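## Task

Locate the object whose underside shows the letters H then E, reading left to right, and set it by itself in the tray so it lies flat on the tray's floor. No other object may be in the tray, and nothing may have ended up off the table near it. All of this must be true for success, and it must hold without the robot supporting anything.

## Robot and tools

ROBOT. Two arms, left_arm and right_arm, stand on opposite sides of a table. Each has six revolute joints (waist, shoulder, elbow, wrist pitch, wrist yaw, wrist roll) and a two-finger parallel gripper. Bases in the scene frame: left_arm at (+0.154, +0.437, +0.091) m, quat_wxyz (+0.636, 0, 0, -0.772); right_arm at (+0.036, -0.488, +0.060) m, quat_wxyz (+0.813, 0, 0, +0.582). Joint ranges (rad): waist -3.054..3.054, shoulder 0..3.142, elbow 0..2.356, wrist pitch and yaw -1.571..1.571, wrist roll -3.142..3.142. Load limits (N m): waist 17, shoulder 21.1, elbow 21, wrist pitch 5.55, wrist yaw 5.53, wrist roll 5.19; a carried object adds to them.

FRAME. One shared scene frame, metres: origin at the table's centre, tabletop at z = +0.020, +z up, left_arm's base on the +y side. The arm names do not mean sides of any picture. On each gripper, the fingers extend along its +x axis and close along its y axis. end_effector_position is the point midway between the finger pads, about 3 to 4 cm short of the fingertips. Reported hand positions can be off from reality, more so at long reach.

ROW FORMAT. Every command row has 16 numbers: left_arm x, y, z, qw, qx, qy, qz, opening, then right_arm's same eight. x, y, z is an absolute target for end_effector_position in metres, scene frame; the quaternion is an absolute orientation target, w first. Both arms must always be filled in. To keep an arm still, resend the exact position and quaternion from the last result before it stopped, plus its intended opening. To hold an orientation, keep sending the same quaternion rather than copying a drifted reading. Opening runs -1 to 1: +1 is fully open (0.088 m), empty fingers touch near -0.80, and values lower than that change nothing. Closing from fully open takes at least about 0.5 s.

TOOLS.
execute_actions(actions): a list of actions. Each action is a table of 0 to 15 rows, one row per control step of 1/30 s; a table shorter than 15 rows repeats its final row for the remaining steps. An empty list only returns the state and images. An action is rejected for both arms if any target lies more than 0.6 m from that gripper's current position along any of the gripper's own axes. A malformed action, or a first action failing that check against the latest reported state, cancels the whole call.
move(target, speed, blocking): target is one 16-number row. Each gripper follows a straight line to its pose; both arms finish together, lasting 0.5 to 10 s (cut off at 10 s). speed is the path's top speed in m/s, 0.002 to 0.5, default 0.25; rotation is capped at twice that in rad/s, taking the shorter way. Openings are applied at the start. Paths ignore obstacles and the other arm, and the real gripper may lag, wander, or overshoot speed, especially with the arm nearly straight. blocking=false returns after 0.5 s while motion continues; then poll with wait(0), and no new rows or moves are accepted until a result shows the end (or call stop). The result adds a "move:" line with the ending (done, off_target, moving, held, fault) and limits used: limits=paced means the target was clipped; limits=held means a check blocked some steps, after which the arm may move much faster than speed. Each gripper's distance to its pose is also given.
wait(seconds): 0 to 10; the arms keep their last commands; ends early if a running move finishes.
stop(): brakes a running move; needs room, more after fast motion; fingers keep moving.
zoom_image(camera, region): camera is cam_left_wrist or cam_right_wrist; region [x0, y0, x1, y1] in pixels of the latest 504x504 image, origin top-left, at most 504 by 504.
read_manual(section): only "licences"; moves nothing.
finished_scene(scene): ends the current scene by its number, irreversibly, after the last command has been held; the goal must already be stable.

CONTROL DETAILS. Each step, the commanded pose is clipped to within 70 mm and 16 degrees of the measured pose, then solved by damped inverse kinematics, favouring position over orientation. Far targets thus need several actions; after an action an arm advances at most to its last clipped pose. "Hand target" lines show what the controller is currently steering toward. A "pose unreachable" line means the clearance check altered or blocked that arm's command. Joint friction may leave the hand short or slightly tilted, and tiny moves may not happen; check position and orientation after each move and correct.

GRIPPING. grip_measured uses the same scale as the commanded opening; the last Joint positions entry per arm gives it in metres. Readings carry a fixed per-gripper bias up to about 1 mm, and while squeezing read up to about 3 mm (0.061) narrower than the pads. To hold firmly, command about 0.07 below grip_measured; less for a lighter hold. Parts thinner than about 3 mm get proportionally less force. Pad force limit is about 34 to 49 N; first contact can spike higher. Occasionally a held part gets tugged briefly.

CAMERAS. Results include images from cam_left_wrist then cam_right_wrist, both 504x504, mounted on the wrists. Calibration lines give OpenCV pinhole+radial intrinsics (e.g. cam_left_wrist fx=fy 425.909, cx 252.609, cy 250.309; cam_right_wrist fx=fy 402.333, cx 251.877, cy 252.447) and T_world_to_cam; poses follow joint readings and may be off by about 0.5 degrees and 2.5 mm, intrinsics slightly too. Changed numbers are listed in results.

AVOID. Knocking or placing anything off the table; dropping, slamming or shoving objects hard (a faster move or a target deeper past contact presses harder); arms hitting or pressing each other. Contact reaching a joint load limit causes a TORQUE FAULT: that arm halts 10 s and skips the rest of the call. Holding loads heats motors: MOTOR HOT warns from 50 °C; at 95 °C an OVER-TEMPERATURE FAULT freezes the arm, and if it does not cool within 30 to 60 s it loses power and goes limp, gripper included. The simulation keeps running while replies are written, with the robot holding its last command.

Each tool is called after "Call:" as name([rows], argument=value, ...), one row to a line, values as JSON.

## Session

Call:
execute_actions(actions=[])

Scene clock: 0.00 s.
left_arm: end_effector_position=(+0.1516, -0.0395, +0.3787) grip_measured=-0.782 end_effector_quat_wxyz=(+0.609, +0.405, +0.015, -0.682) end_effector_velocity=(+0.000, +0.004, -0.006) end_effector_angular_velocity=(+0.026, +0.001, +0.008) | right_arm: end_effector_position=(+0.2585, -0.4540, +0.2135) grip_measured=-0.799 end_effector_quat_wxyz=(+0.249, +0.666, +0.430, -0.557) end_effector_velocity=(+0.001, +0.000, -0.001) end_effector_angular_velocity=(+0.007, -0.005, +0.005)
Joint positions: left_arm=[ 0.156  1.688  1.635 -0.558 -0.1    0.545  0.001] | right_arm=[-1.289  1.378  1.149 -1.345 -0.3    2.082  0.   ]
Joint velocities: left_arm=[-0.002 -0.002 -0.007 -0.022 -0.007 -0.007 -0.   ] | right_arm=[-0.002  0.002 -0.002  0.007 -0.007 -0.007  0.   ]
Motor temperatures (°C, as the motors report them): left_arm=[23 24 24 21 24 21] | right_arm=[24 23 22 22 22 21]
Heat: left arm: hottest shoulder 24 °C (+0.0 °C/min); right arm: hottest waist 24 °C (+0.0 °C/min).
Hand target (left_arm): +0.152, -0.040, +0.379; +0.609, +0.405, +0.015, -0.682
Hand target (right_arm): +0.259, -0.454, +0.214; +0.249, +0.666, +0.430, -0.557

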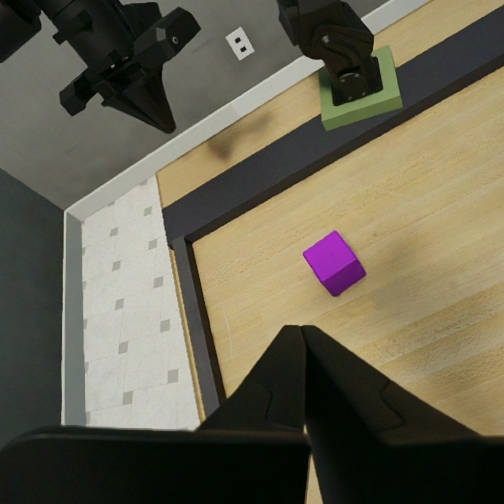

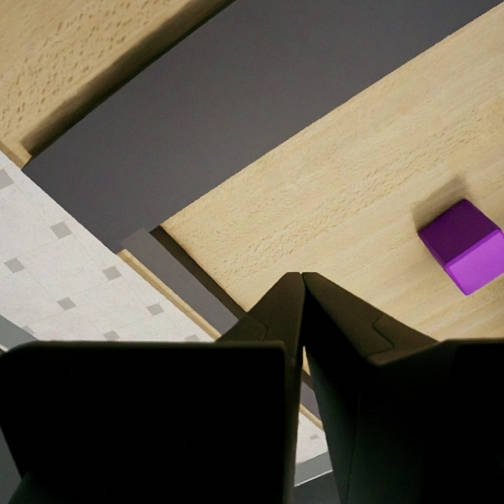

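Call:
move(target=[0.1,0.27,0.45,0.539,0.280,0.196,-0.770,1, 0.0,-0.33,0.42,0.539,-0.280,0.196,0.770,1])

Scene clock: 14.63 s.
left_arm: end_effector_position=(+0.0987, +0.2686, +0.4472) grip_measured=+1.000 end_effector_quat_wxyz=(+0.537, +0.286, +0.200, -0.768) end_effector_velocity=(+0.002, +0.001, -0.002) end_effector_angular_velocity=(+0.008, -0.001, +0.013) | right_arm: end_effector_position=(-0.0002, -0.3287, +0.4178) grip_measured=+0.994 end_effector_quat_wxyz=(-0.260, +0.374, +0.725, -0.516) end_effector_velocity=(-0.001, +0.001, +0.002) end_effector_angular_velocity=(+0.008, +0.024, +0.020)
Joint positions: left_arm=[-0.071  0.875  1.507 -1.346  0.065  0.056  0.088] | right_arm=[-0.616  0.766  1.1   -1.565 -1.561  3.144  0.088]
Joint velocities: left_arm=[ 0.002 -0.002 -0.002 -0.007 -0.007 -0.007  0.   ] | right_arm=[ 0.012  0.012 -0.002 -0.007 -0.022 -0.007 -0.   ]
Motor temperatures (°C, as the motors report them): left_arm=[23 26 26 23 24 21] | right_arm=[24 24 23 22 22 21]
Heat: left arm: hottest shoulder 26 °C (+8.2 °C/min); right arm: hottest waist 24 °C (+0.0 °C/min).
Hand target (left_arm): +0.099, +0.270, +0.451; -0.539, -0.281, -0.197, +0.769
Hand target (right_arm): -0.001, -0.329, +0.420; -0.261, +0.370, +0.726, -0.518
Off the commanded pose (left_arm): 0.003 m, 1 deg.
Off the commanded pose (right_arm): 0.003 m, 120 deg; orientation clipped at the last step of the last action.
joint sent to its limit (right arm) — the command would take joint 4 (wrist pitch) past its lower limit, joint 5 (wrist yaw) past its lower limit and joint 6 (wrist roll) past its upper limit, so those joints were sent only as far as their limits.
move: off_target (right_arm); limits=paced
camera_calibration (this result's frames):
cam_left_wrist: T_world_to_cam=[[-0.9448, 0.327646, 0.000798186, 0.017643], [0.280111, 0.808987, -0.516795, 0.0203115], [-0.169972, -0.488045, -0.856109, 0.610715], [0, 0, 0, 1]] pos_world=[0.114784, 0.275844, 0.533321]
cam_right_wrist: T_world_to_cam=[[-0.265028, -0.147165, 0.952944, -0.43186], [0.940828, 0.176993, 0.288992, -0.044448], [-0.211193, 0.973148, 0.0915486, 0.359926], [0, 0, 0, 1]] pos_world=[0.00337682, -0.405949, 0.391433]

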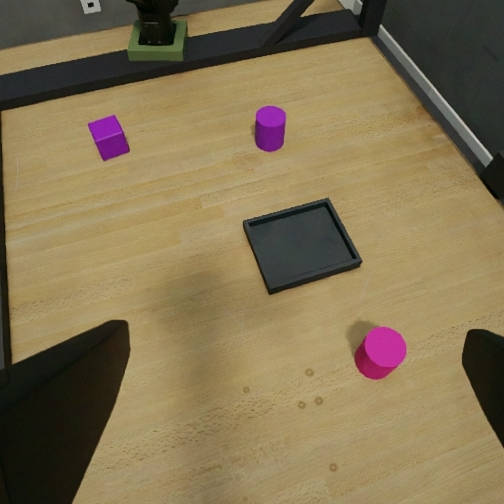

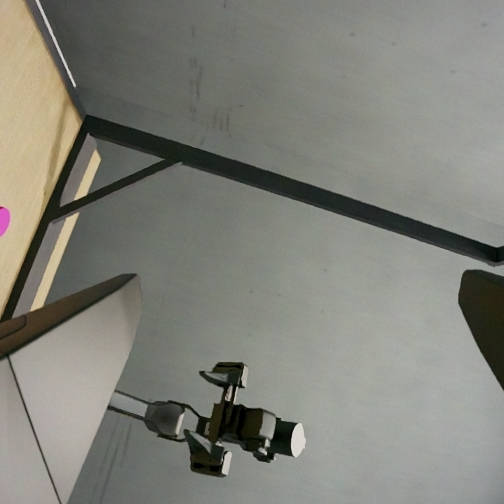

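Call:
move(target=[-0.082,0.178,0.2,0.288,0.646,0.288,-0.646,1, 0.0,-0.33,0.40,0.192,0.411,0.807,0.377,1])

Call:
move(target=[-0.082,0.178,0.2,0.288,0.646,0.288,-0.646,1, 0.0,-0.25,0.30,0.68,0,0.0,0.733,1])

Scene clock: 51.93 s.
left_arm: end_effector_position=(-0.0788, +0.1793, +0.2005) grip_measured=+1.000 end_effector_quat_wxyz=(+0.293, +0.644, +0.291, -0.644) end_effector_velocity=(+0.004, +0.002, -0.000) end_effector_angular_velocity=(+0.011, -0.020, +0.010) | right_arm: end_effector_position=(+0.0001, -0.3290, +0.4034) grip_measured=+0.994 end_effector_quat_wxyz=(+0.196, +0.417, +0.804, +0.375) end_effector_velocity=(+0.003, +0.002, -0.002) end_effector_angular_velocity=(+0.003, -0.016, -0.023)
Joint positions: left_arm=[-0.543  1.867  1.515 -1.218 -0.003 -0.016  0.088] | right_arm=[-0.622  0.49   0.829 -0.661 -1.561  1.946  0.088]
Joint velocities: left_arm=[ 0.002  0.002  0.002 -0.022 -0.007 -0.007  0.   ] | right_arm=[-0.002 -0.002 -0.002 -0.007  0.022 -0.022 -0.   ]
Motor temperatures (°C, as the motors report them): left_arm=[23 25 29 25 24 21] | right_arm=[24 24 25 23 23 21]
Heat: left arm: hottest elbow 29 °C (+5.8 °C/min); right arm: hottest elbow 25 °C (+1.2 °C/min).
Hand target (left_arm): -0.082, +0.178, +0.199; +0.290, +0.646, +0.290, -0.644
Hand target (right_arm): -0.000, -0.329, +0.401; +0.195, +0.415, +0.805, +0.376
Off the commanded pose (left_arm): 0.003 m, 1 deg.
Off the commanded pose (right_arm): 0.004 m, 1 deg.
joint sent to its limit (right arm) — the command would take joint 5 (wrist yaw) past its lower limit, so that joint was sent only as far as its limit.
move: done
camera_calibration (this result's frames):
cam_left_wrist: T_world_to_cam=[[-0.759227, 0.650661, -0.0146438, -0.160771], [0.615516, 0.725166, 0.308665, -0.109239], [0.211456, 0.225334, -0.951058, 0.246961], [0, 0, 0, 1]] pos_world=[-0.107044, 0.128175, 0.266238]
cam_right_wrist: T_world_to_cam=[[-0.559109, -0.362212, -0.745788, 0.196521], [-0.329246, -0.728552, 0.600673, -0.464039], [-0.760917, 0.581389, 0.288083, 0.153481], [0, 0, 0, 1]] pos_world=[0.0738805, -0.356126, 0.381083]

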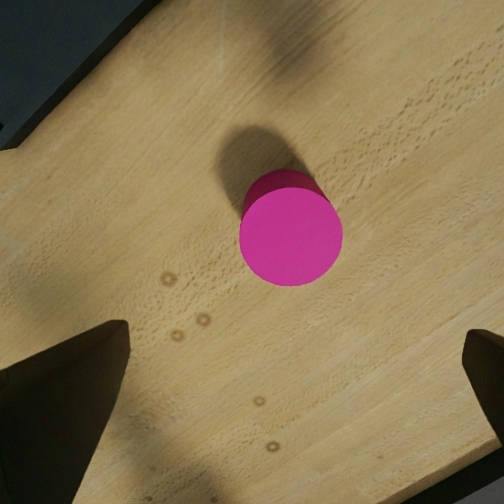

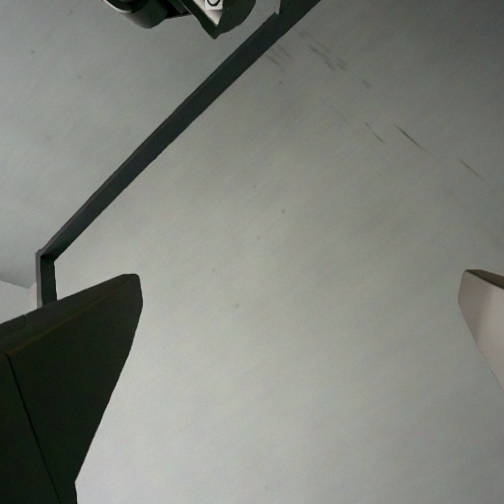

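Scene clock: 57.03 s.
left_arm: end_effector_position=(-0.0791, +0.1791, +0.2008) grip_measured=+1.000 end_effector_quat_wxyz=(+0.291, +0.645, +0.289, -0.645) end_effector_velocity=(-0.004, +0.001, +0.001) end_effector_angular_velocity=(-0.004, +0.014, -0.015) | right_arm: end_effector_position=(-0.0002, -0.2514, +0.3073) grip_measured=+0.995 end_effector_quat_wxyz=(+0.679, +0.011, -0.002, +0.734) end_effector_velocity=(-0.004, -0.000, -0.004) end_effector_angular_velocity=(-0.010, -0.026, +0.024)
Joint positions: left_arm=[-0.543  1.867  1.517 -1.219 -0.002 -0.01   0.088] | right_arm=[0.602 0.374 0.308 0.085 0.198 0.008 0.088]
Joint velocities: left_arm=[-0.007 -0.002  0.002  0.007  0.007  0.007  0.   ] | right_arm=[ 0.002 -0.002 -0.007 -0.007 -0.022 -0.022 -0.   ]
Motor temperatures (°C, as the motors report them): left_arm=[23 26 29 25 24 21] | right_arm=[24 24 25 24 23 21]
Heat: left arm: hottest elbow 29 °C (+5.3 °C/min); right arm: hottest elbow 25 °C (+1.1 °C/min).
Hand target (left_arm): -0.082, +0.178, +0.200; +0.288, +0.646, +0.288, -0.646
Hand target (right_arm): -0.000, -0.250, +0.301; +0.680, +0.004, +0.000, +0.733
Off the commanded pose (left_arm): 0.003 m, 0 deg.
Off the commanded pose (right_arm): 0.007 m, 1 deg.
move: done
camera_calibration (this result's frames):
cam_left_wrist: T_world_to_cam=[[-0.755256, 0.655283, -0.0138715, -0.161557], [0.620259, 0.721408, 0.307977, -0.107875], [0.211819, 0.223998, -0.951293, 0.247707], [0, 0, 0, 1]] pos_world=[-0.107576, 0.128202, 0.266624]
cam_right_wrist: T_world_to_cam=[[0.993599, 0.104234, -0.0435572, 0.0544938], [0.000920202, -0.393024, -0.919528, 0.201641], [-0.112965, 0.913601, -0.390604, 0.42805], [0, 0, 0, 1]] pos_world=[-0.00597587, -0.317498, 0.354986]

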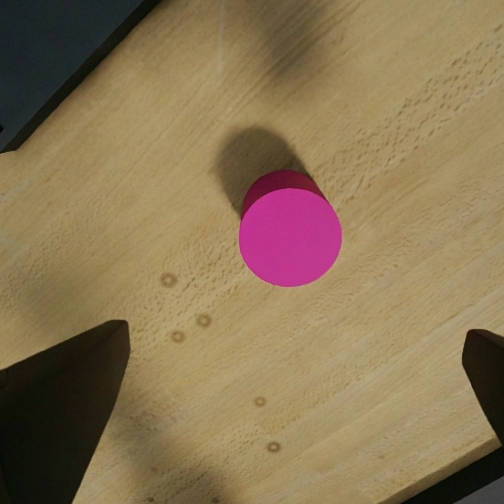

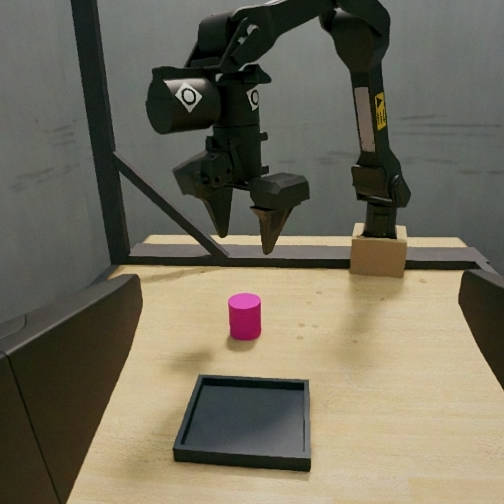

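Call:
move(target=[-0.084,0.180,0.064,0.288,0.646,0.288,-0.646,1, 0.0,-0.25,0.30,0.68,0,0.0,0.733,1], speed=0.15)

Call:
move(target=[-0.084,0.180,0.064,0.288,0.646,0.288,-0.646,0.1, 0.0,-0.25,0.30,0.68,0,0.0,0.733,1])

Scene clock: 69.63 s.
left_arm: end_effector_position=(-0.0847, +0.1772, +0.0695) grip_measured=+1.000 end_effector_quat_wxyz=(+0.291, +0.641, +0.285, -0.650) end_effector_velocity=(+0.003, -0.000, -0.004) end_effector_angular_velocity=(-0.009, -0.021, +0.020) | right_arm: end_effector_position=(-0.0001, -0.2511, +0.3069) grip_measured=+0.995 end_effector_quat_wxyz=(+0.680, +0.009, -0.004, +0.733) end_effector_velocity=(-0.000, -0.000, +0.001) end_effector_angular_velocity=(+0.009, -0.020, +0.004)
Joint positions: left_arm=[-0.551  2.048  1.214 -0.722 -0.002 -0.012  0.088] | right_arm=[0.602 0.375 0.307 0.087 0.199 0.003 0.088]
Joint velocities: left_arm=[-0.002  0.007 -0.007  0.007 -0.022 -0.022  0.   ] | right_arm=[-0.002 -0.002 -0.002  0.007 -0.007 -0.022  0.   ]
Motor temperatures (°C, as the motors report them): left_arm=[23 28 30 24 24 21] | right_arm=[24 24 25 26 23 21]
Heat: left arm: hottest elbow 30 °C (+4.0 °C/min); right arm: hottest wrist pitch 26 °C (+2.0 °C/min).
Hand target (left_arm): -0.084, +0.180, +0.064; +0.288, +0.646, +0.288, -0.646
Hand target (right_arm): -0.000, -0.250, +0.300; +0.680, +0.000, -0.000, +0.733
Off the commanded pose (left_arm): 0.006 m, 1 deg.
Off the commanded pose (right_arm): 0.007 m, 1 deg.
move: done
camera_calibration (this result's frames):
cam_left_wrist: T_world_to_cam=[[-0.75086, 0.660322, -0.0135765, -0.16686], [0.62785, 0.720012, 0.295614, -0.0608609], [0.204976, 0.21344, -0.955211, 0.125967], [0, 0, 0, 1]] pos_world=[-0.112897, 0.127116, 0.136051]
cam_right_wrist: T_world_to_cam=[[0.993928, 0.10336, -0.0377274, 0.0524063], [0.00600226, -0.393305, -0.919389, 0.201316], [-0.109866, 0.91358, -0.391537, 0.42792], [0, 0, 0, 1]] pos_world=[-0.00628243, -0.317178, 0.354612]

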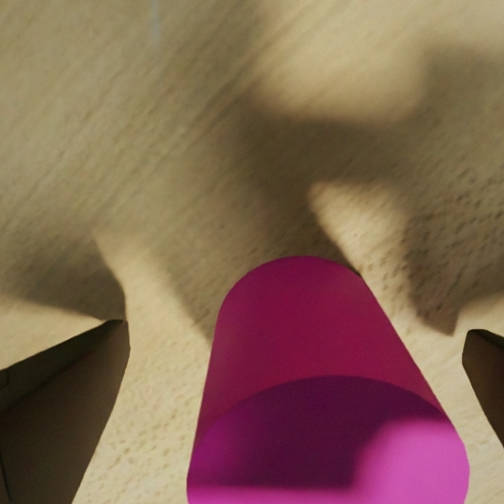

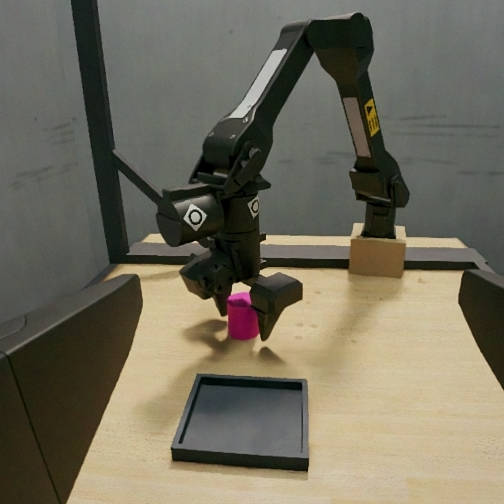

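Scene clock: 70.33 s.
left_arm: end_effector_position=(-0.0847, +0.1772, +0.0695) grip_measured=+0.121 end_effector_quat_wxyz=(+0.291, +0.641, +0.285, -0.650) end_effector_velocity=(+0.002, +0.002, -0.001) end_effector_angular_velocity=(+0.004, -0.014, +0.005) | right_arm: end_effector_position=(-0.0001, -0.2511, +0.3068) grip_measured=+0.995 end_effector_quat_wxyz=(+0.680, +0.009, -0.004, +0.733) end_effector_velocity=(-0.001, +0.000, -0.003) end_effector_angular_velocity=(-0.011, -0.011, +0.005)
Joint positions: left_arm=[-0.551  2.048  1.214 -0.722 -0.002 -0.012  0.045] | right_arm=[0.602 0.376 0.307 0.087 0.199 0.003 0.088]
Joint velocities: left_arm=[-0.002  0.002 -0.002 -0.007 -0.007 -0.007 -0.   ] | right_arm=[-0.002  0.002 -0.002 -0.007 -0.007 -0.007 -0.   ]
Motor temperatures (°C, as the motors report them): left_arm=[23 28 30 24 24 21] | right_arm=[24 24 25 26 23 21]
Heat: left arm: hottest elbow 30 °C (+4.0 °C/min); right arm: hottest wrist pitch 26 °C (+2.0 °C/min).
Hand target (left_arm): -0.084, +0.180, +0.064; +0.288, +0.646, +0.288, -0.646
Hand target (right_arm): +0.000, -0.250, +0.300; +0.680, -0.000, +0.000, +0.733
Off the commanded pose (left_arm): 0.006 m, 1 deg.
Off the commanded pose (right_arm): 0.007 m, 1 deg.
move: done
camera_calibration (this result's frames):
cam_left_wrist: T_world_to_cam=[[-0.75086, 0.660322, -0.0135765, -0.16686], [0.62785, 0.720012, 0.295614, -0.0608609], [0.204976, 0.21344, -0.955211, 0.125967], [0, 0, 0, 1]] pos_world=[-0.112897, 0.127116, 0.136051]
cam_right_wrist: T_world_to_cam=[[0.993972, 0.102967, -0.0376624, 0.0522025], [0.00594725, -0.393645, -0.919243, 0.201135], [-0.109477, 0.913478, -0.391884, 0.427916], [0, 0, 0, 1]] pos_world=[-0.00623691, -0.317091, 0.354552]

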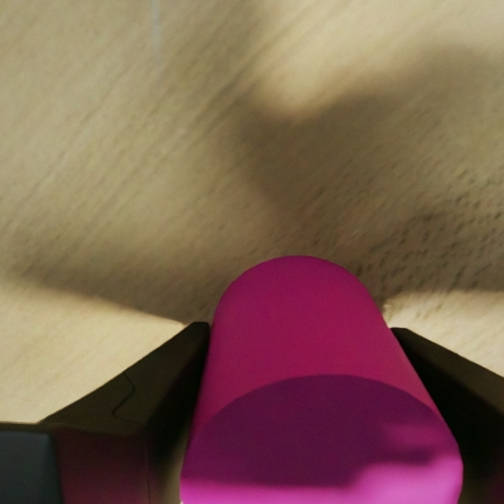

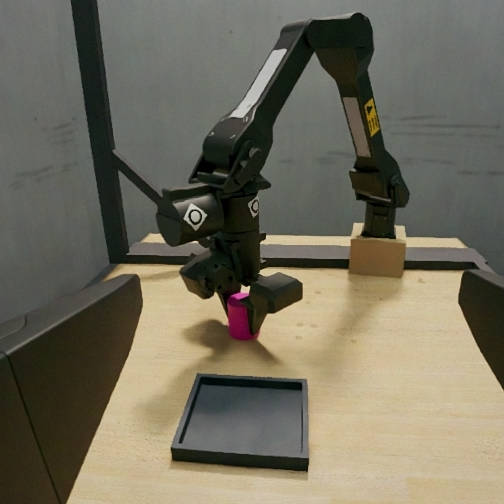

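Call:
move(target=[-0.084,0.180,0.13,0.288,0.646,0.288,-0.646,0.0, 0.0,-0.25,0.30,0.68,0,0.0,0.733,1], speed=0.15)

Call:
move(target=[-0.01,0.03,0.24,0.637,-0.100,-0.084,-0.759,0.0, 0.0,-0.25,0.30,0.68,0,0.0,0.733,1])

Scene clock: 80.40 s.
left_arm: end_effector_position=(-0.0801, +0.1822, +0.1215) grip_measured=+0.121 end_effector_quat_wxyz=(+0.285, +0.654, +0.291, -0.637) end_effector_velocity=(+0.001, +0.000, +0.001) end_effector_angular_velocity=(-0.003, -0.007, +0.005) | right_arm: end_effector_position=(-0.0001, -0.2511, +0.3068) grip_measured=+0.995 end_effector_quat_wxyz=(+0.680, +0.009, -0.004, +0.733) end_effector_velocity=(-0.000, -0.000, -0.002) end_effector_angular_velocity=(-0.006, -0.009, +0.005)
Joint positions: left_arm=[-0.551  1.96   1.317 -0.954 -0.002 -0.012  0.045] | right_arm=[0.602 0.376 0.307 0.087 0.199 0.003 0.088]
Joint velocities: left_arm=[-0.002 -0.002  0.002 -0.007 -0.007 -0.007 -0.   ] | right_arm=[-0.002 -0.002 -0.002 -0.007 -0.007 -0.007 -0.   ]
Motor temperatures (°C, as the motors report them): left_arm=[23 29 29 24 24 21] | right_arm=[24 24 25 27 23 21]
Heat: left arm: hottest shoulder 29 °C (+2.0 °C/min); right arm: hottest wrist pitch 27 °C (+3.0 °C/min).
Hand target (left_arm): -0.084, +0.180, +0.130; +0.288, +0.646, +0.288, -0.646
Hand target (right_arm): -0.000, -0.250, +0.300; +0.680, +0.000, -0.000, +0.733
Off the commanded pose (left_arm): 0.010 m, 1 deg.
Off the commanded pose (right_arm): 0.007 m, 1 deg.
move: off_target (left_arm)
camera_calibration (this result's frames):
cam_left_wrist: T_world_to_cam=[[-0.750486, 0.660736, -0.0141005, -0.16604], [0.619314, 0.710565, 0.333986, -0.0863097], [0.230696, 0.241919, -0.942472, 0.168974], [0, 0, 0, 1]] pos_world=[-0.11014, 0.130159, 0.185738]
cam_right_wrist: T_world_to_cam=[[0.993972, 0.102967, -0.0376624, 0.0522025], [0.00594725, -0.393645, -0.919243, 0.201135], [-0.109477, 0.913478, -0.391884, 0.427916], [0, 0, 0, 1]] pos_world=[-0.00623691, -0.317091, 0.354552]

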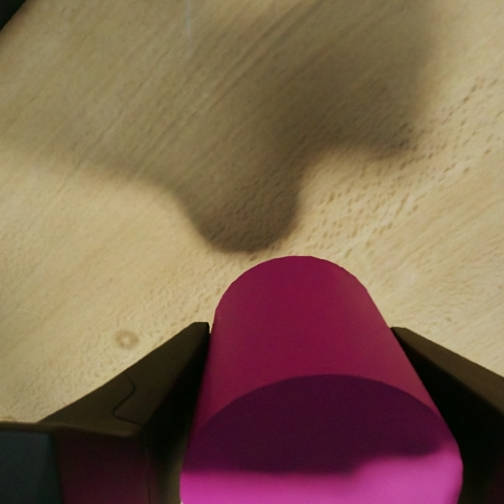

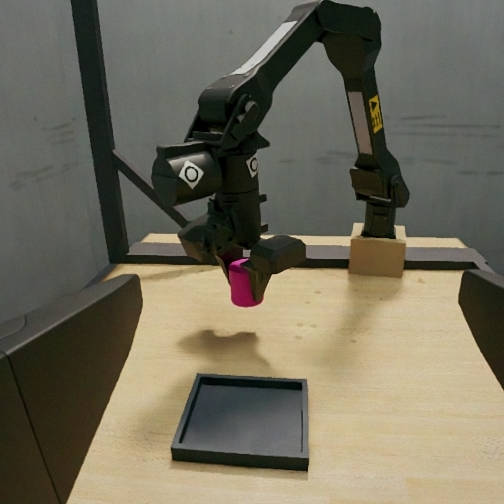

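Scene clock: 84.60 s.
left_arm: end_effector_position=(-0.0104, +0.0321, +0.2401) grip_measured=+0.121 end_effector_quat_wxyz=(+0.634, -0.058, -0.054, -0.769) end_effector_velocity=(+0.003, -0.002, -0.003) end_effector_angular_velocity=(+0.013, +0.023, +0.030) | right_arm: end_effector_position=(-0.0001, -0.2511, +0.3068) grip_measured=+0.995 end_effector_quat_wxyz=(+0.680, +0.009, -0.004, +0.733) end_effector_velocity=(+0.002, -0.001, +0.001) end_effector_angular_velocity=(+0.005, -0.036, -0.010)
Joint positions: left_arm=[-0.29   1.982  0.583  1.565 -0.287  0.057  0.045] | right_arm=[0.602 0.376 0.307 0.087 0.199 0.003 0.088]
Joint velocities: left_arm=[-0.002  0.007  0.007 -0.007 -0.037 -0.022 -0.   ] | right_arm=[-0.002 -0.007  0.002 -0.007  0.007 -0.037 -0.   ]
Motor temperatures (°C, as the motors report them): left_arm=[23 29 29 24 24 21] | right_arm=[24 24 26 27 23 21]
Heat: left arm: hottest shoulder 29 °C (+2.0 °C/min); right arm: hottest wrist pitch 27 °C (+3.0 °C/min).
Hand target (left_arm): -0.010, +0.029, +0.240; +0.636, -0.062, -0.054, -0.767
Hand target (right_arm): +0.000, -0.250, +0.300; +0.680, -0.000, -0.000, +0.733
Off the commanded pose (left_arm): 0.002 m, 6 deg.
Off the commanded pose (right_arm): 0.007 m, 1 deg.
joint sent to its limit (left arm) — the command would take joint 4 (wrist pitch) past its upper limit, so that joint was sent only as far as its limit.
move: off_target (left_arm)
camera_calibration (this result's frames):
cam_left_wrist: T_world_to_cam=[[-0.983566, 0.180524, 0.00303945, -0.00401782], [0.0250732, 0.153241, -0.987871, 0.266642], [-0.1788, -0.97156, -0.155249, 0.1466], [0, 0, 0, 1]] pos_world=[0.0155748, 0.102296, 0.286179]
cam_right_wrist: T_world_to_cam=[[0.993972, 0.102967, -0.0376624, 0.0522025], [0.00594725, -0.393645, -0.919243, 0.201135], [-0.109477, 0.913478, -0.391884, 0.427916], [0, 0, 0, 1]] pos_world=[-0.00623691, -0.317091, 0.354552]

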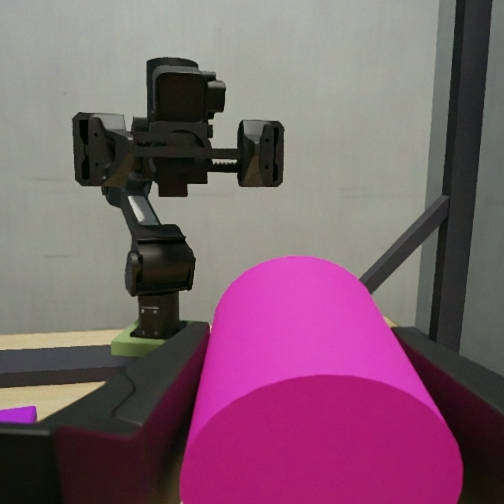

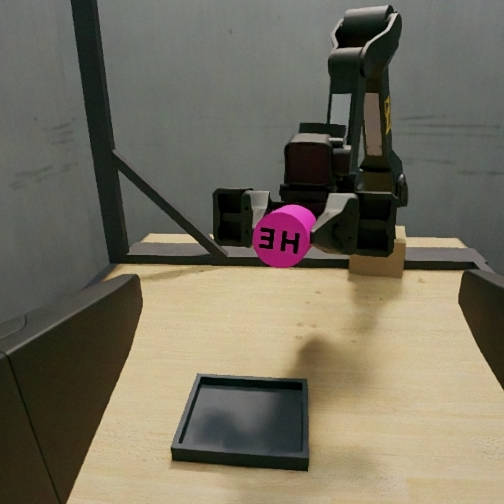

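Call:
zoom_image(camera="cam_right_wrist", region=[230, 190, 330, 290])

Region (230, 190, 330, 290) of cam_right_wrist's 504x504 image, scaled by 5.040, with more detail than that image has.

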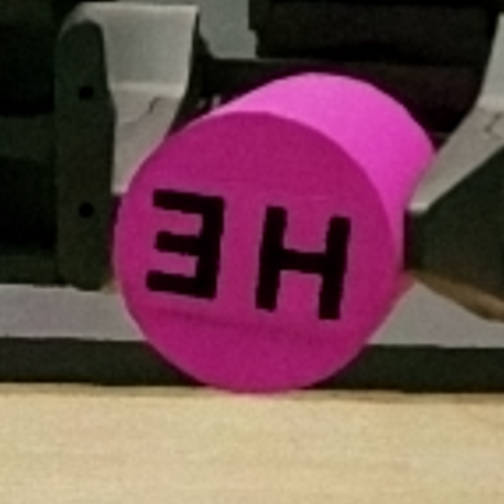

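Call:
move(target=[-0.055,0.0,0.15,0.455,0.542,0.455,-0.542,0.0, 0.0,-0.25,0.30,0.68,0,0.0,0.733,1])

Call:
move(target=[-0.055,0.0,0.085,0.455,0.542,0.455,-0.542,0.0, 0.0,-0.25,0.30,0.68,0,0.0,0.733,1], speed=0.08)

Scene clock: 104.10 s.
left_arm: end_effector_position=(-0.0548, +0.0024, +0.1536) grip_measured=+0.120 end_effector_quat_wxyz=(+0.457, +0.538, +0.456, -0.542) end_effector_velocity=(+0.001, +0.003, +0.003) end_effector_angular_velocity=(+0.021, -0.018, +0.005) | right_arm: end_effector_position=(-0.0001, -0.2511, +0.3068) grip_measured=+0.995 end_effector_quat_wxyz=(+0.680, +0.009, -0.004, +0.733) end_effector_velocity=(-0.003, -0.000, -0.002) end_effector_angular_velocity=(-0.007, +0.005, +0.020)
Joint positions: left_arm=[-0.254  2.49   2.318 -1.394  0.002 -0.28   0.045] | right_arm=[0.602 0.376 0.307 0.087 0.199 0.003 0.088]
Joint velocities: left_arm=[-0.002  0.017  0.042 -0.051 -0.007 -0.007 -0.   ] | right_arm=[-0.002 -0.002 -0.002 -0.007 -0.022  0.007  0.   ]
Motor temperatures (°C, as the motors report them): left_arm=[23 31 29 26 24 21] | right_arm=[24 24 26 28 23 21]
Heat: left arm: hottest shoulder 31 °C (+3.0 °C/min); right arm: hottest wrist pitch 28 °C (+3.0 °C/min).
Hand target (left_arm): -0.054, +0.001, +0.150; +0.456, +0.539, +0.459, -0.540
Hand target (right_arm): +0.000, -0.250, +0.300; +0.680, -0.000, -0.000, +0.733
Off the commanded pose (left_arm): 0.004 m, 1 deg.
Off the commanded pose (right_arm): 0.007 m, 1 deg.
move: done
camera_calibration (this result's frames):
cam_left_wrist: T_world_to_cam=[[-0.987684, 0.156255, -0.00807713, -0.0404503], [0.146393, 0.941104, 0.304781, -0.00690718], [0.0552249, 0.299845, -0.952388, 0.228622], [0, 0, 0, 1]] pos_world=[-0.0515666, -0.0557301, 0.219515]
cam_right_wrist: T_world_to_cam=[[0.993972, 0.102967, -0.0376624, 0.0522025], [0.00594725, -0.393645, -0.919243, 0.201135], [-0.109477, 0.913478, -0.391884, 0.427916], [0, 0, 0, 1]] pos_world=[-0.00623691, -0.317091, 0.354552]

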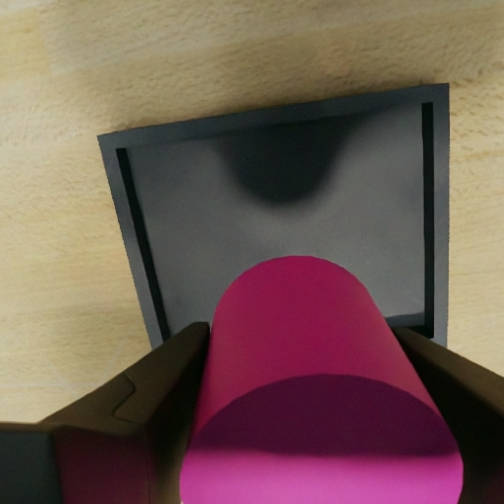

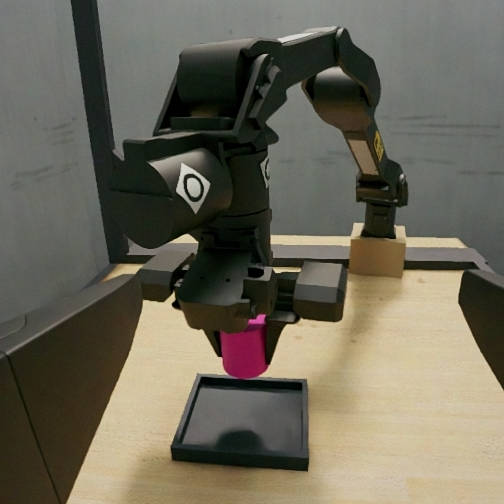

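Scene clock: 105.37 s.
left_arm: end_effector_position=(-0.0566, -0.0013, +0.0925) grip_measured=+0.120 end_effector_quat_wxyz=(+0.457, +0.536, +0.454, -0.546) end_effector_velocity=(-0.001, -0.001, +0.001) end_effector_angular_velocity=(-0.010, -0.003, +0.005) | right_arm: end_effector_position=(-0.0001, -0.2511, +0.3068) grip_measured=+0.995 end_effector_quat_wxyz=(+0.680, +0.009, -0.004, +0.733) end_effector_velocity=(-0.000, -0.000, +0.001) end_effector_angular_velocity=(+0.007, +0.009, +0.005)
Joint positions: left_arm=[-0.254  2.517  2.126 -1.164  0.002 -0.276  0.045] | right_arm=[0.602 0.376 0.307 0.087 0.199 0.003 0.088]
Joint velocities: left_arm=[-0.002 -0.002 -0.002  0.007 -0.007 -0.007 -0.   ] | right_arm=[-0.002 -0.002 -0.002  0.007 -0.007  0.007 -0.   ]
Motor temperatures (°C, as the motors report them): left_arm=[23 31 29 26 24 21] | right_arm=[24 24 26 28 23 21]
Heat: left arm: hottest shoulder 31 °C (+3.0 °C/min); right arm: hottest wrist pitch 28 °C (+3.0 °C/min).
Hand target (left_arm): -0.055, +0.000, +0.085; +0.455, +0.542, +0.455, -0.542
Hand target (right_arm): +0.000, -0.250, +0.300; +0.680, -0.000, -0.000, +0.733
Off the commanded pose (left_arm): 0.008 m, 1 deg.
Off the commanded pose (right_arm): 0.007 m, 1 deg.
move: done
camera_calibration (this result's frames):
cam_left_wrist: T_world_to_cam=[[-0.98717, 0.159593, -0.00502699, -0.0424328], [0.150966, 0.943134, 0.296155, 0.0165207], [0.0520056, 0.291597, -0.955127, 0.171734], [0, 0, 0, 1]] pos_world=[-0.0533136, -0.0588863, 0.158922]
cam_right_wrist: T_world_to_cam=[[0.993972, 0.102967, -0.0376624, 0.0522025], [0.00594725, -0.393645, -0.919243, 0.201135], [-0.109477, 0.913478, -0.391884, 0.427916], [0, 0, 0, 1]] pos_world=[-0.00623691, -0.317091, 0.354552]

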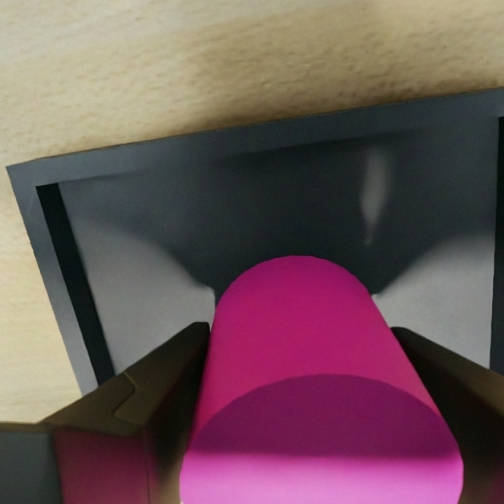

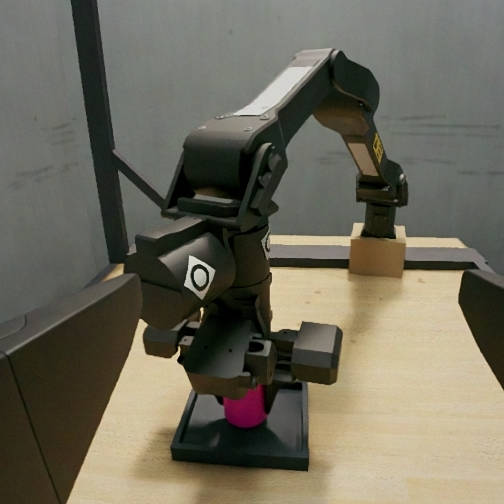

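Call:
move(target=[-0.055,-0.003,0.068,0.455,0.542,0.455,-0.542,0.0, 0.0,-0.25,0.30,0.68,0,0.0,0.733,1], speed=0.03)

Scene clock: 111.13 s.
left_arm: end_effector_position=(-0.0584, -0.0057, +0.0817) grip_measured=+0.120 end_effector_quat_wxyz=(+0.458, +0.532, +0.451, -0.551) end_effector_velocity=(+0.000, +0.001, -0.001) end_effector_angular_velocity=(+0.004, -0.010, +0.005) | right_arm: end_effector_position=(-0.0001, -0.2511, +0.3068) grip_measured=+0.995 end_effector_quat_wxyz=(+0.680, +0.009, -0.004, +0.733) end_effector_velocity=(-0.003, -0.000, +0.001) end_effector_angular_velocity=(+0.008, -0.006, +0.019)
Joint positions: left_arm=[-0.254  2.537  2.119 -1.125  0.002 -0.274  0.045] | right_arm=[0.602 0.376 0.307 0.087 0.199 0.003 0.088]
Joint velocities: left_arm=[-0.002  0.002  0.002 -0.007 -0.007 -0.007 -0.   ] | right_arm=[-0.002 -0.002 -0.002  0.007 -0.022 -0.007  0.   ]
Motor temperatures (°C, as the motors report them): left_arm=[23 33 29 25 24 21] | right_arm=[24 24 26 28 22 21]
Heat: left arm: hottest shoulder 33 °C (+4.0 °C/min); right arm: hottest wrist pitch 28 °C (+3.0 °C/min).
Hand target (left_arm): -0.055, -0.003, +0.068; +0.455, +0.542, +0.455, -0.542
Hand target (right_arm): +0.000, -0.250, +0.300; +0.680, -0.000, -0.000, +0.733
Off the commanded pose (left_arm): 0.014 m, 2 deg.
Off the commanded pose (right_arm): 0.007 m, 1 deg.
move: off_target (left_arm)
camera_calibration (this result's frames):
cam_left_wrist: T_world_to_cam=[[-0.986821, 0.161804, -0.00189572, -0.0437973], [0.154587, 0.946137, 0.284478, 0.0252578], [0.0478232, 0.280436, -0.958681, 0.162691], [0, 0, 0, 1]] pos_world=[-0.054905, -0.0624352, 0.1487]
cam_right_wrist: T_world_to_cam=[[0.993972, 0.102967, -0.0376624, 0.0522025], [0.00594725, -0.393645, -0.919243, 0.201135], [-0.109477, 0.913478, -0.391884, 0.427916], [0, 0, 0, 1]] pos_world=[-0.00623691, -0.317091, 0.354552]

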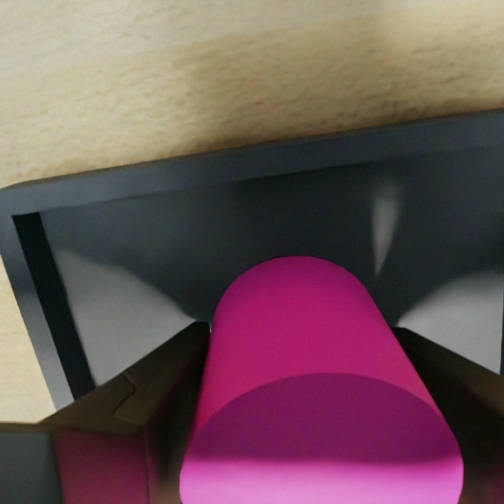

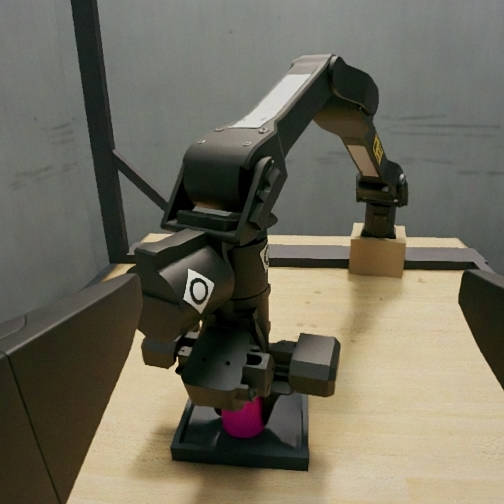

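Contact made. Release and retreat.

Call:
move(target=[-0.058,-0.005,0.082,0.455,0.542,0.455,-0.542,0.6, 0.0,-0.25,0.30,0.68,0,0.0,0.733,1])

Call:
move(target=[-0.05,0.03,0.17,0.455,0.542,0.455,-0.542,0.6, 0.0,-0.25,0.30,0.68,0,0.0,0.733,1], speed=0.12)

Scene clock: 116.83 s.
left_arm: end_effector_position=(-0.0577, -0.0042, +0.0867) grip_measured=+0.596 end_effector_quat_wxyz=(+0.455, +0.539, +0.454, -0.544) end_effector_velocity=(+0.001, +0.003, -0.005) end_effector_angular_velocity=(+0.021, -0.018, +0.005) | right_arm: end_effector_position=(-0.0001, -0.2511, +0.3068) grip_measured=+0.995 end_effector_quat_wxyz=(+0.680, +0.009, -0.004, +0.733) end_effector_velocity=(-0.001, +0.000, +0.003) end_effector_angular_velocity=(+0.018, -0.017, +0.004)
Joint positions: left_arm=[-0.254  2.548  2.16  -1.175  0.002 -0.274  0.068] | right_arm=[0.602 0.376 0.307 0.087 0.199 0.003 0.088]
Joint velocities: left_arm=[-0.002  0.017  0.012 -0.022 -0.007 -0.007  0.   ] | right_arm=[-0.002  0.002 -0.002  0.022 -0.007 -0.022 -0.   ]
Motor temperatures (°C, as the motors report them): left_arm=[23 33 29 25 24 21] | right_arm=[24 24 26 28 22 21]
Heat: left arm: hottest shoulder 33 °C (+4.1 °C/min); right arm: hottest wrist pitch 28 °C (+3.0 °C/min).
Hand target (left_arm): -0.058, -0.005, +0.082; +0.455, +0.541, +0.455, -0.542
Hand target (right_arm): +0.000, -0.250, +0.300; +0.680, -0.000, -0.000, +0.733
Off the commanded pose (left_arm): 0.005 m, 0 deg.
Off the commanded pose (right_arm): 0.007 m, 1 deg.
move: done
camera_calibration (this result's frames):
cam_left_wrist: T_world_to_cam=[[-0.98678, 0.16189, -0.00757347, -0.0428422], [0.152018, 0.940782, 0.303018, 0.020582], [0.0561806, 0.297861, -0.952955, 0.167103], [0, 0, 0, 1]] pos_world=[-0.0547926, -0.0622009, 0.152681]
cam_right_wrist: T_world_to_cam=[[0.993972, 0.102967, -0.0376624, 0.0522025], [0.00594725, -0.393645, -0.919243, 0.201135], [-0.109477, 0.913478, -0.391884, 0.427916], [0, 0, 0, 1]] pos_world=[-0.00623691, -0.317091, 0.354552]

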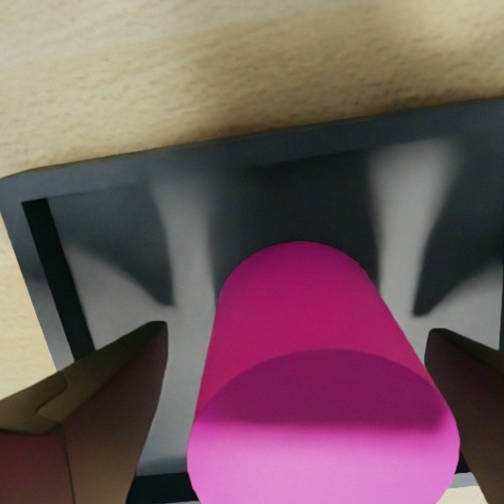

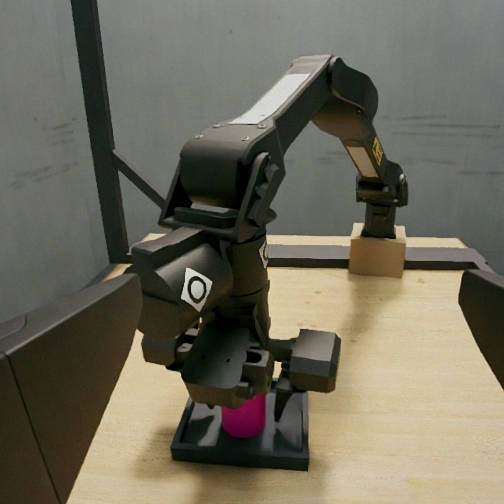

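Scene clock: 118.03 s.
left_arm: end_effector_position=(-0.0497, +0.0287, +0.1610) grip_measured=+0.597 end_effector_quat_wxyz=(+0.452, +0.547, +0.457, -0.537) end_effector_velocity=(+0.004, +0.003, +0.002) end_effector_angular_velocity=(+0.012, -0.014, +0.010) | right_arm: end_effector_position=(-0.0001, -0.2511, +0.3068) grip_measured=+0.995 end_effector_quat_wxyz=(+0.680, +0.009, -0.004, +0.733) end_effector_velocity=(+0.003, +0.000, -0.002) end_effector_angular_velocity=(-0.005, -0.024, -0.015)
Joint positions: left_arm=[-0.269  2.365  2.123 -1.346  0.002 -0.288  0.068] | right_arm=[0.602 0.376 0.307 0.087 0.199 0.003 0.088]
Joint velocities: left_arm=[ 0.002 -0.002  0.002 -0.022 -0.007 -0.007  0.   ] | right_arm=[-0.007 -0.002 -0.002 -0.007  0.007 -0.022 -0.   ]
Motor temperatures (°C, as the motors report them): left_arm=[23 34 29 25 24 21] | right_arm=[24 24 26 28 22 21]
Heat: left arm: hottest shoulder 34 °C (+5.0 °C/min); right arm: hottest wrist pitch 28 °C (+3.0 °C/min).
Hand target (left_arm): -0.050, +0.030, +0.170; +0.455, +0.541, +0.455, -0.542
Hand target (right_arm): +0.000, -0.250, +0.300; +0.680, -0.000, -0.000, +0.733
Off the commanded pose (left_arm): 0.009 m, 1 deg.
Off the commanded pose (right_arm): 0.007 m, 1 deg.
move: off_target (left_arm)
camera_calibration (this result's frames):
cam_left_wrist: T_world_to_cam=[[-0.986474, 0.163262, -0.0146561, -0.038534], [0.1497, 0.933721, 0.325199, -0.0376366], [0.0667773, 0.318606, -0.945532, 0.226379], [0, 0, 0, 1]] pos_world=[-0.0474955, -0.0306924, 0.225723]
cam_right_wrist: T_world_to_cam=[[0.993972, 0.102967, -0.0376624, 0.0522025], [0.00594725, -0.393645, -0.919243, 0.201135], [-0.109477, 0.913478, -0.391884, 0.427916], [0, 0, 0, 1]] pos_world=[-0.00623691, -0.317091, 0.354552]

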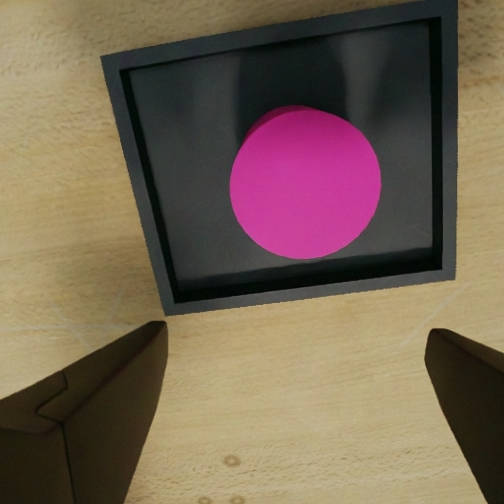

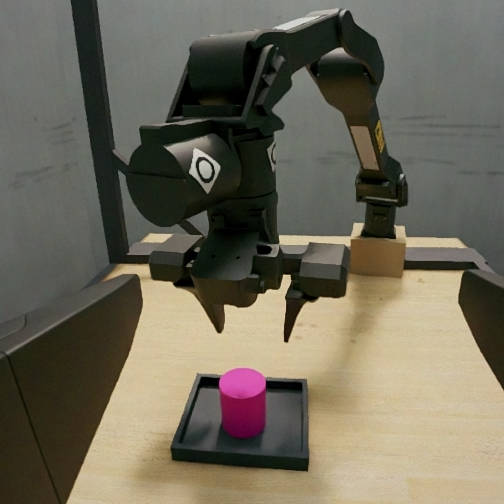

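Call:
finished_scene(scene=1)

The scene is finished: the task was done.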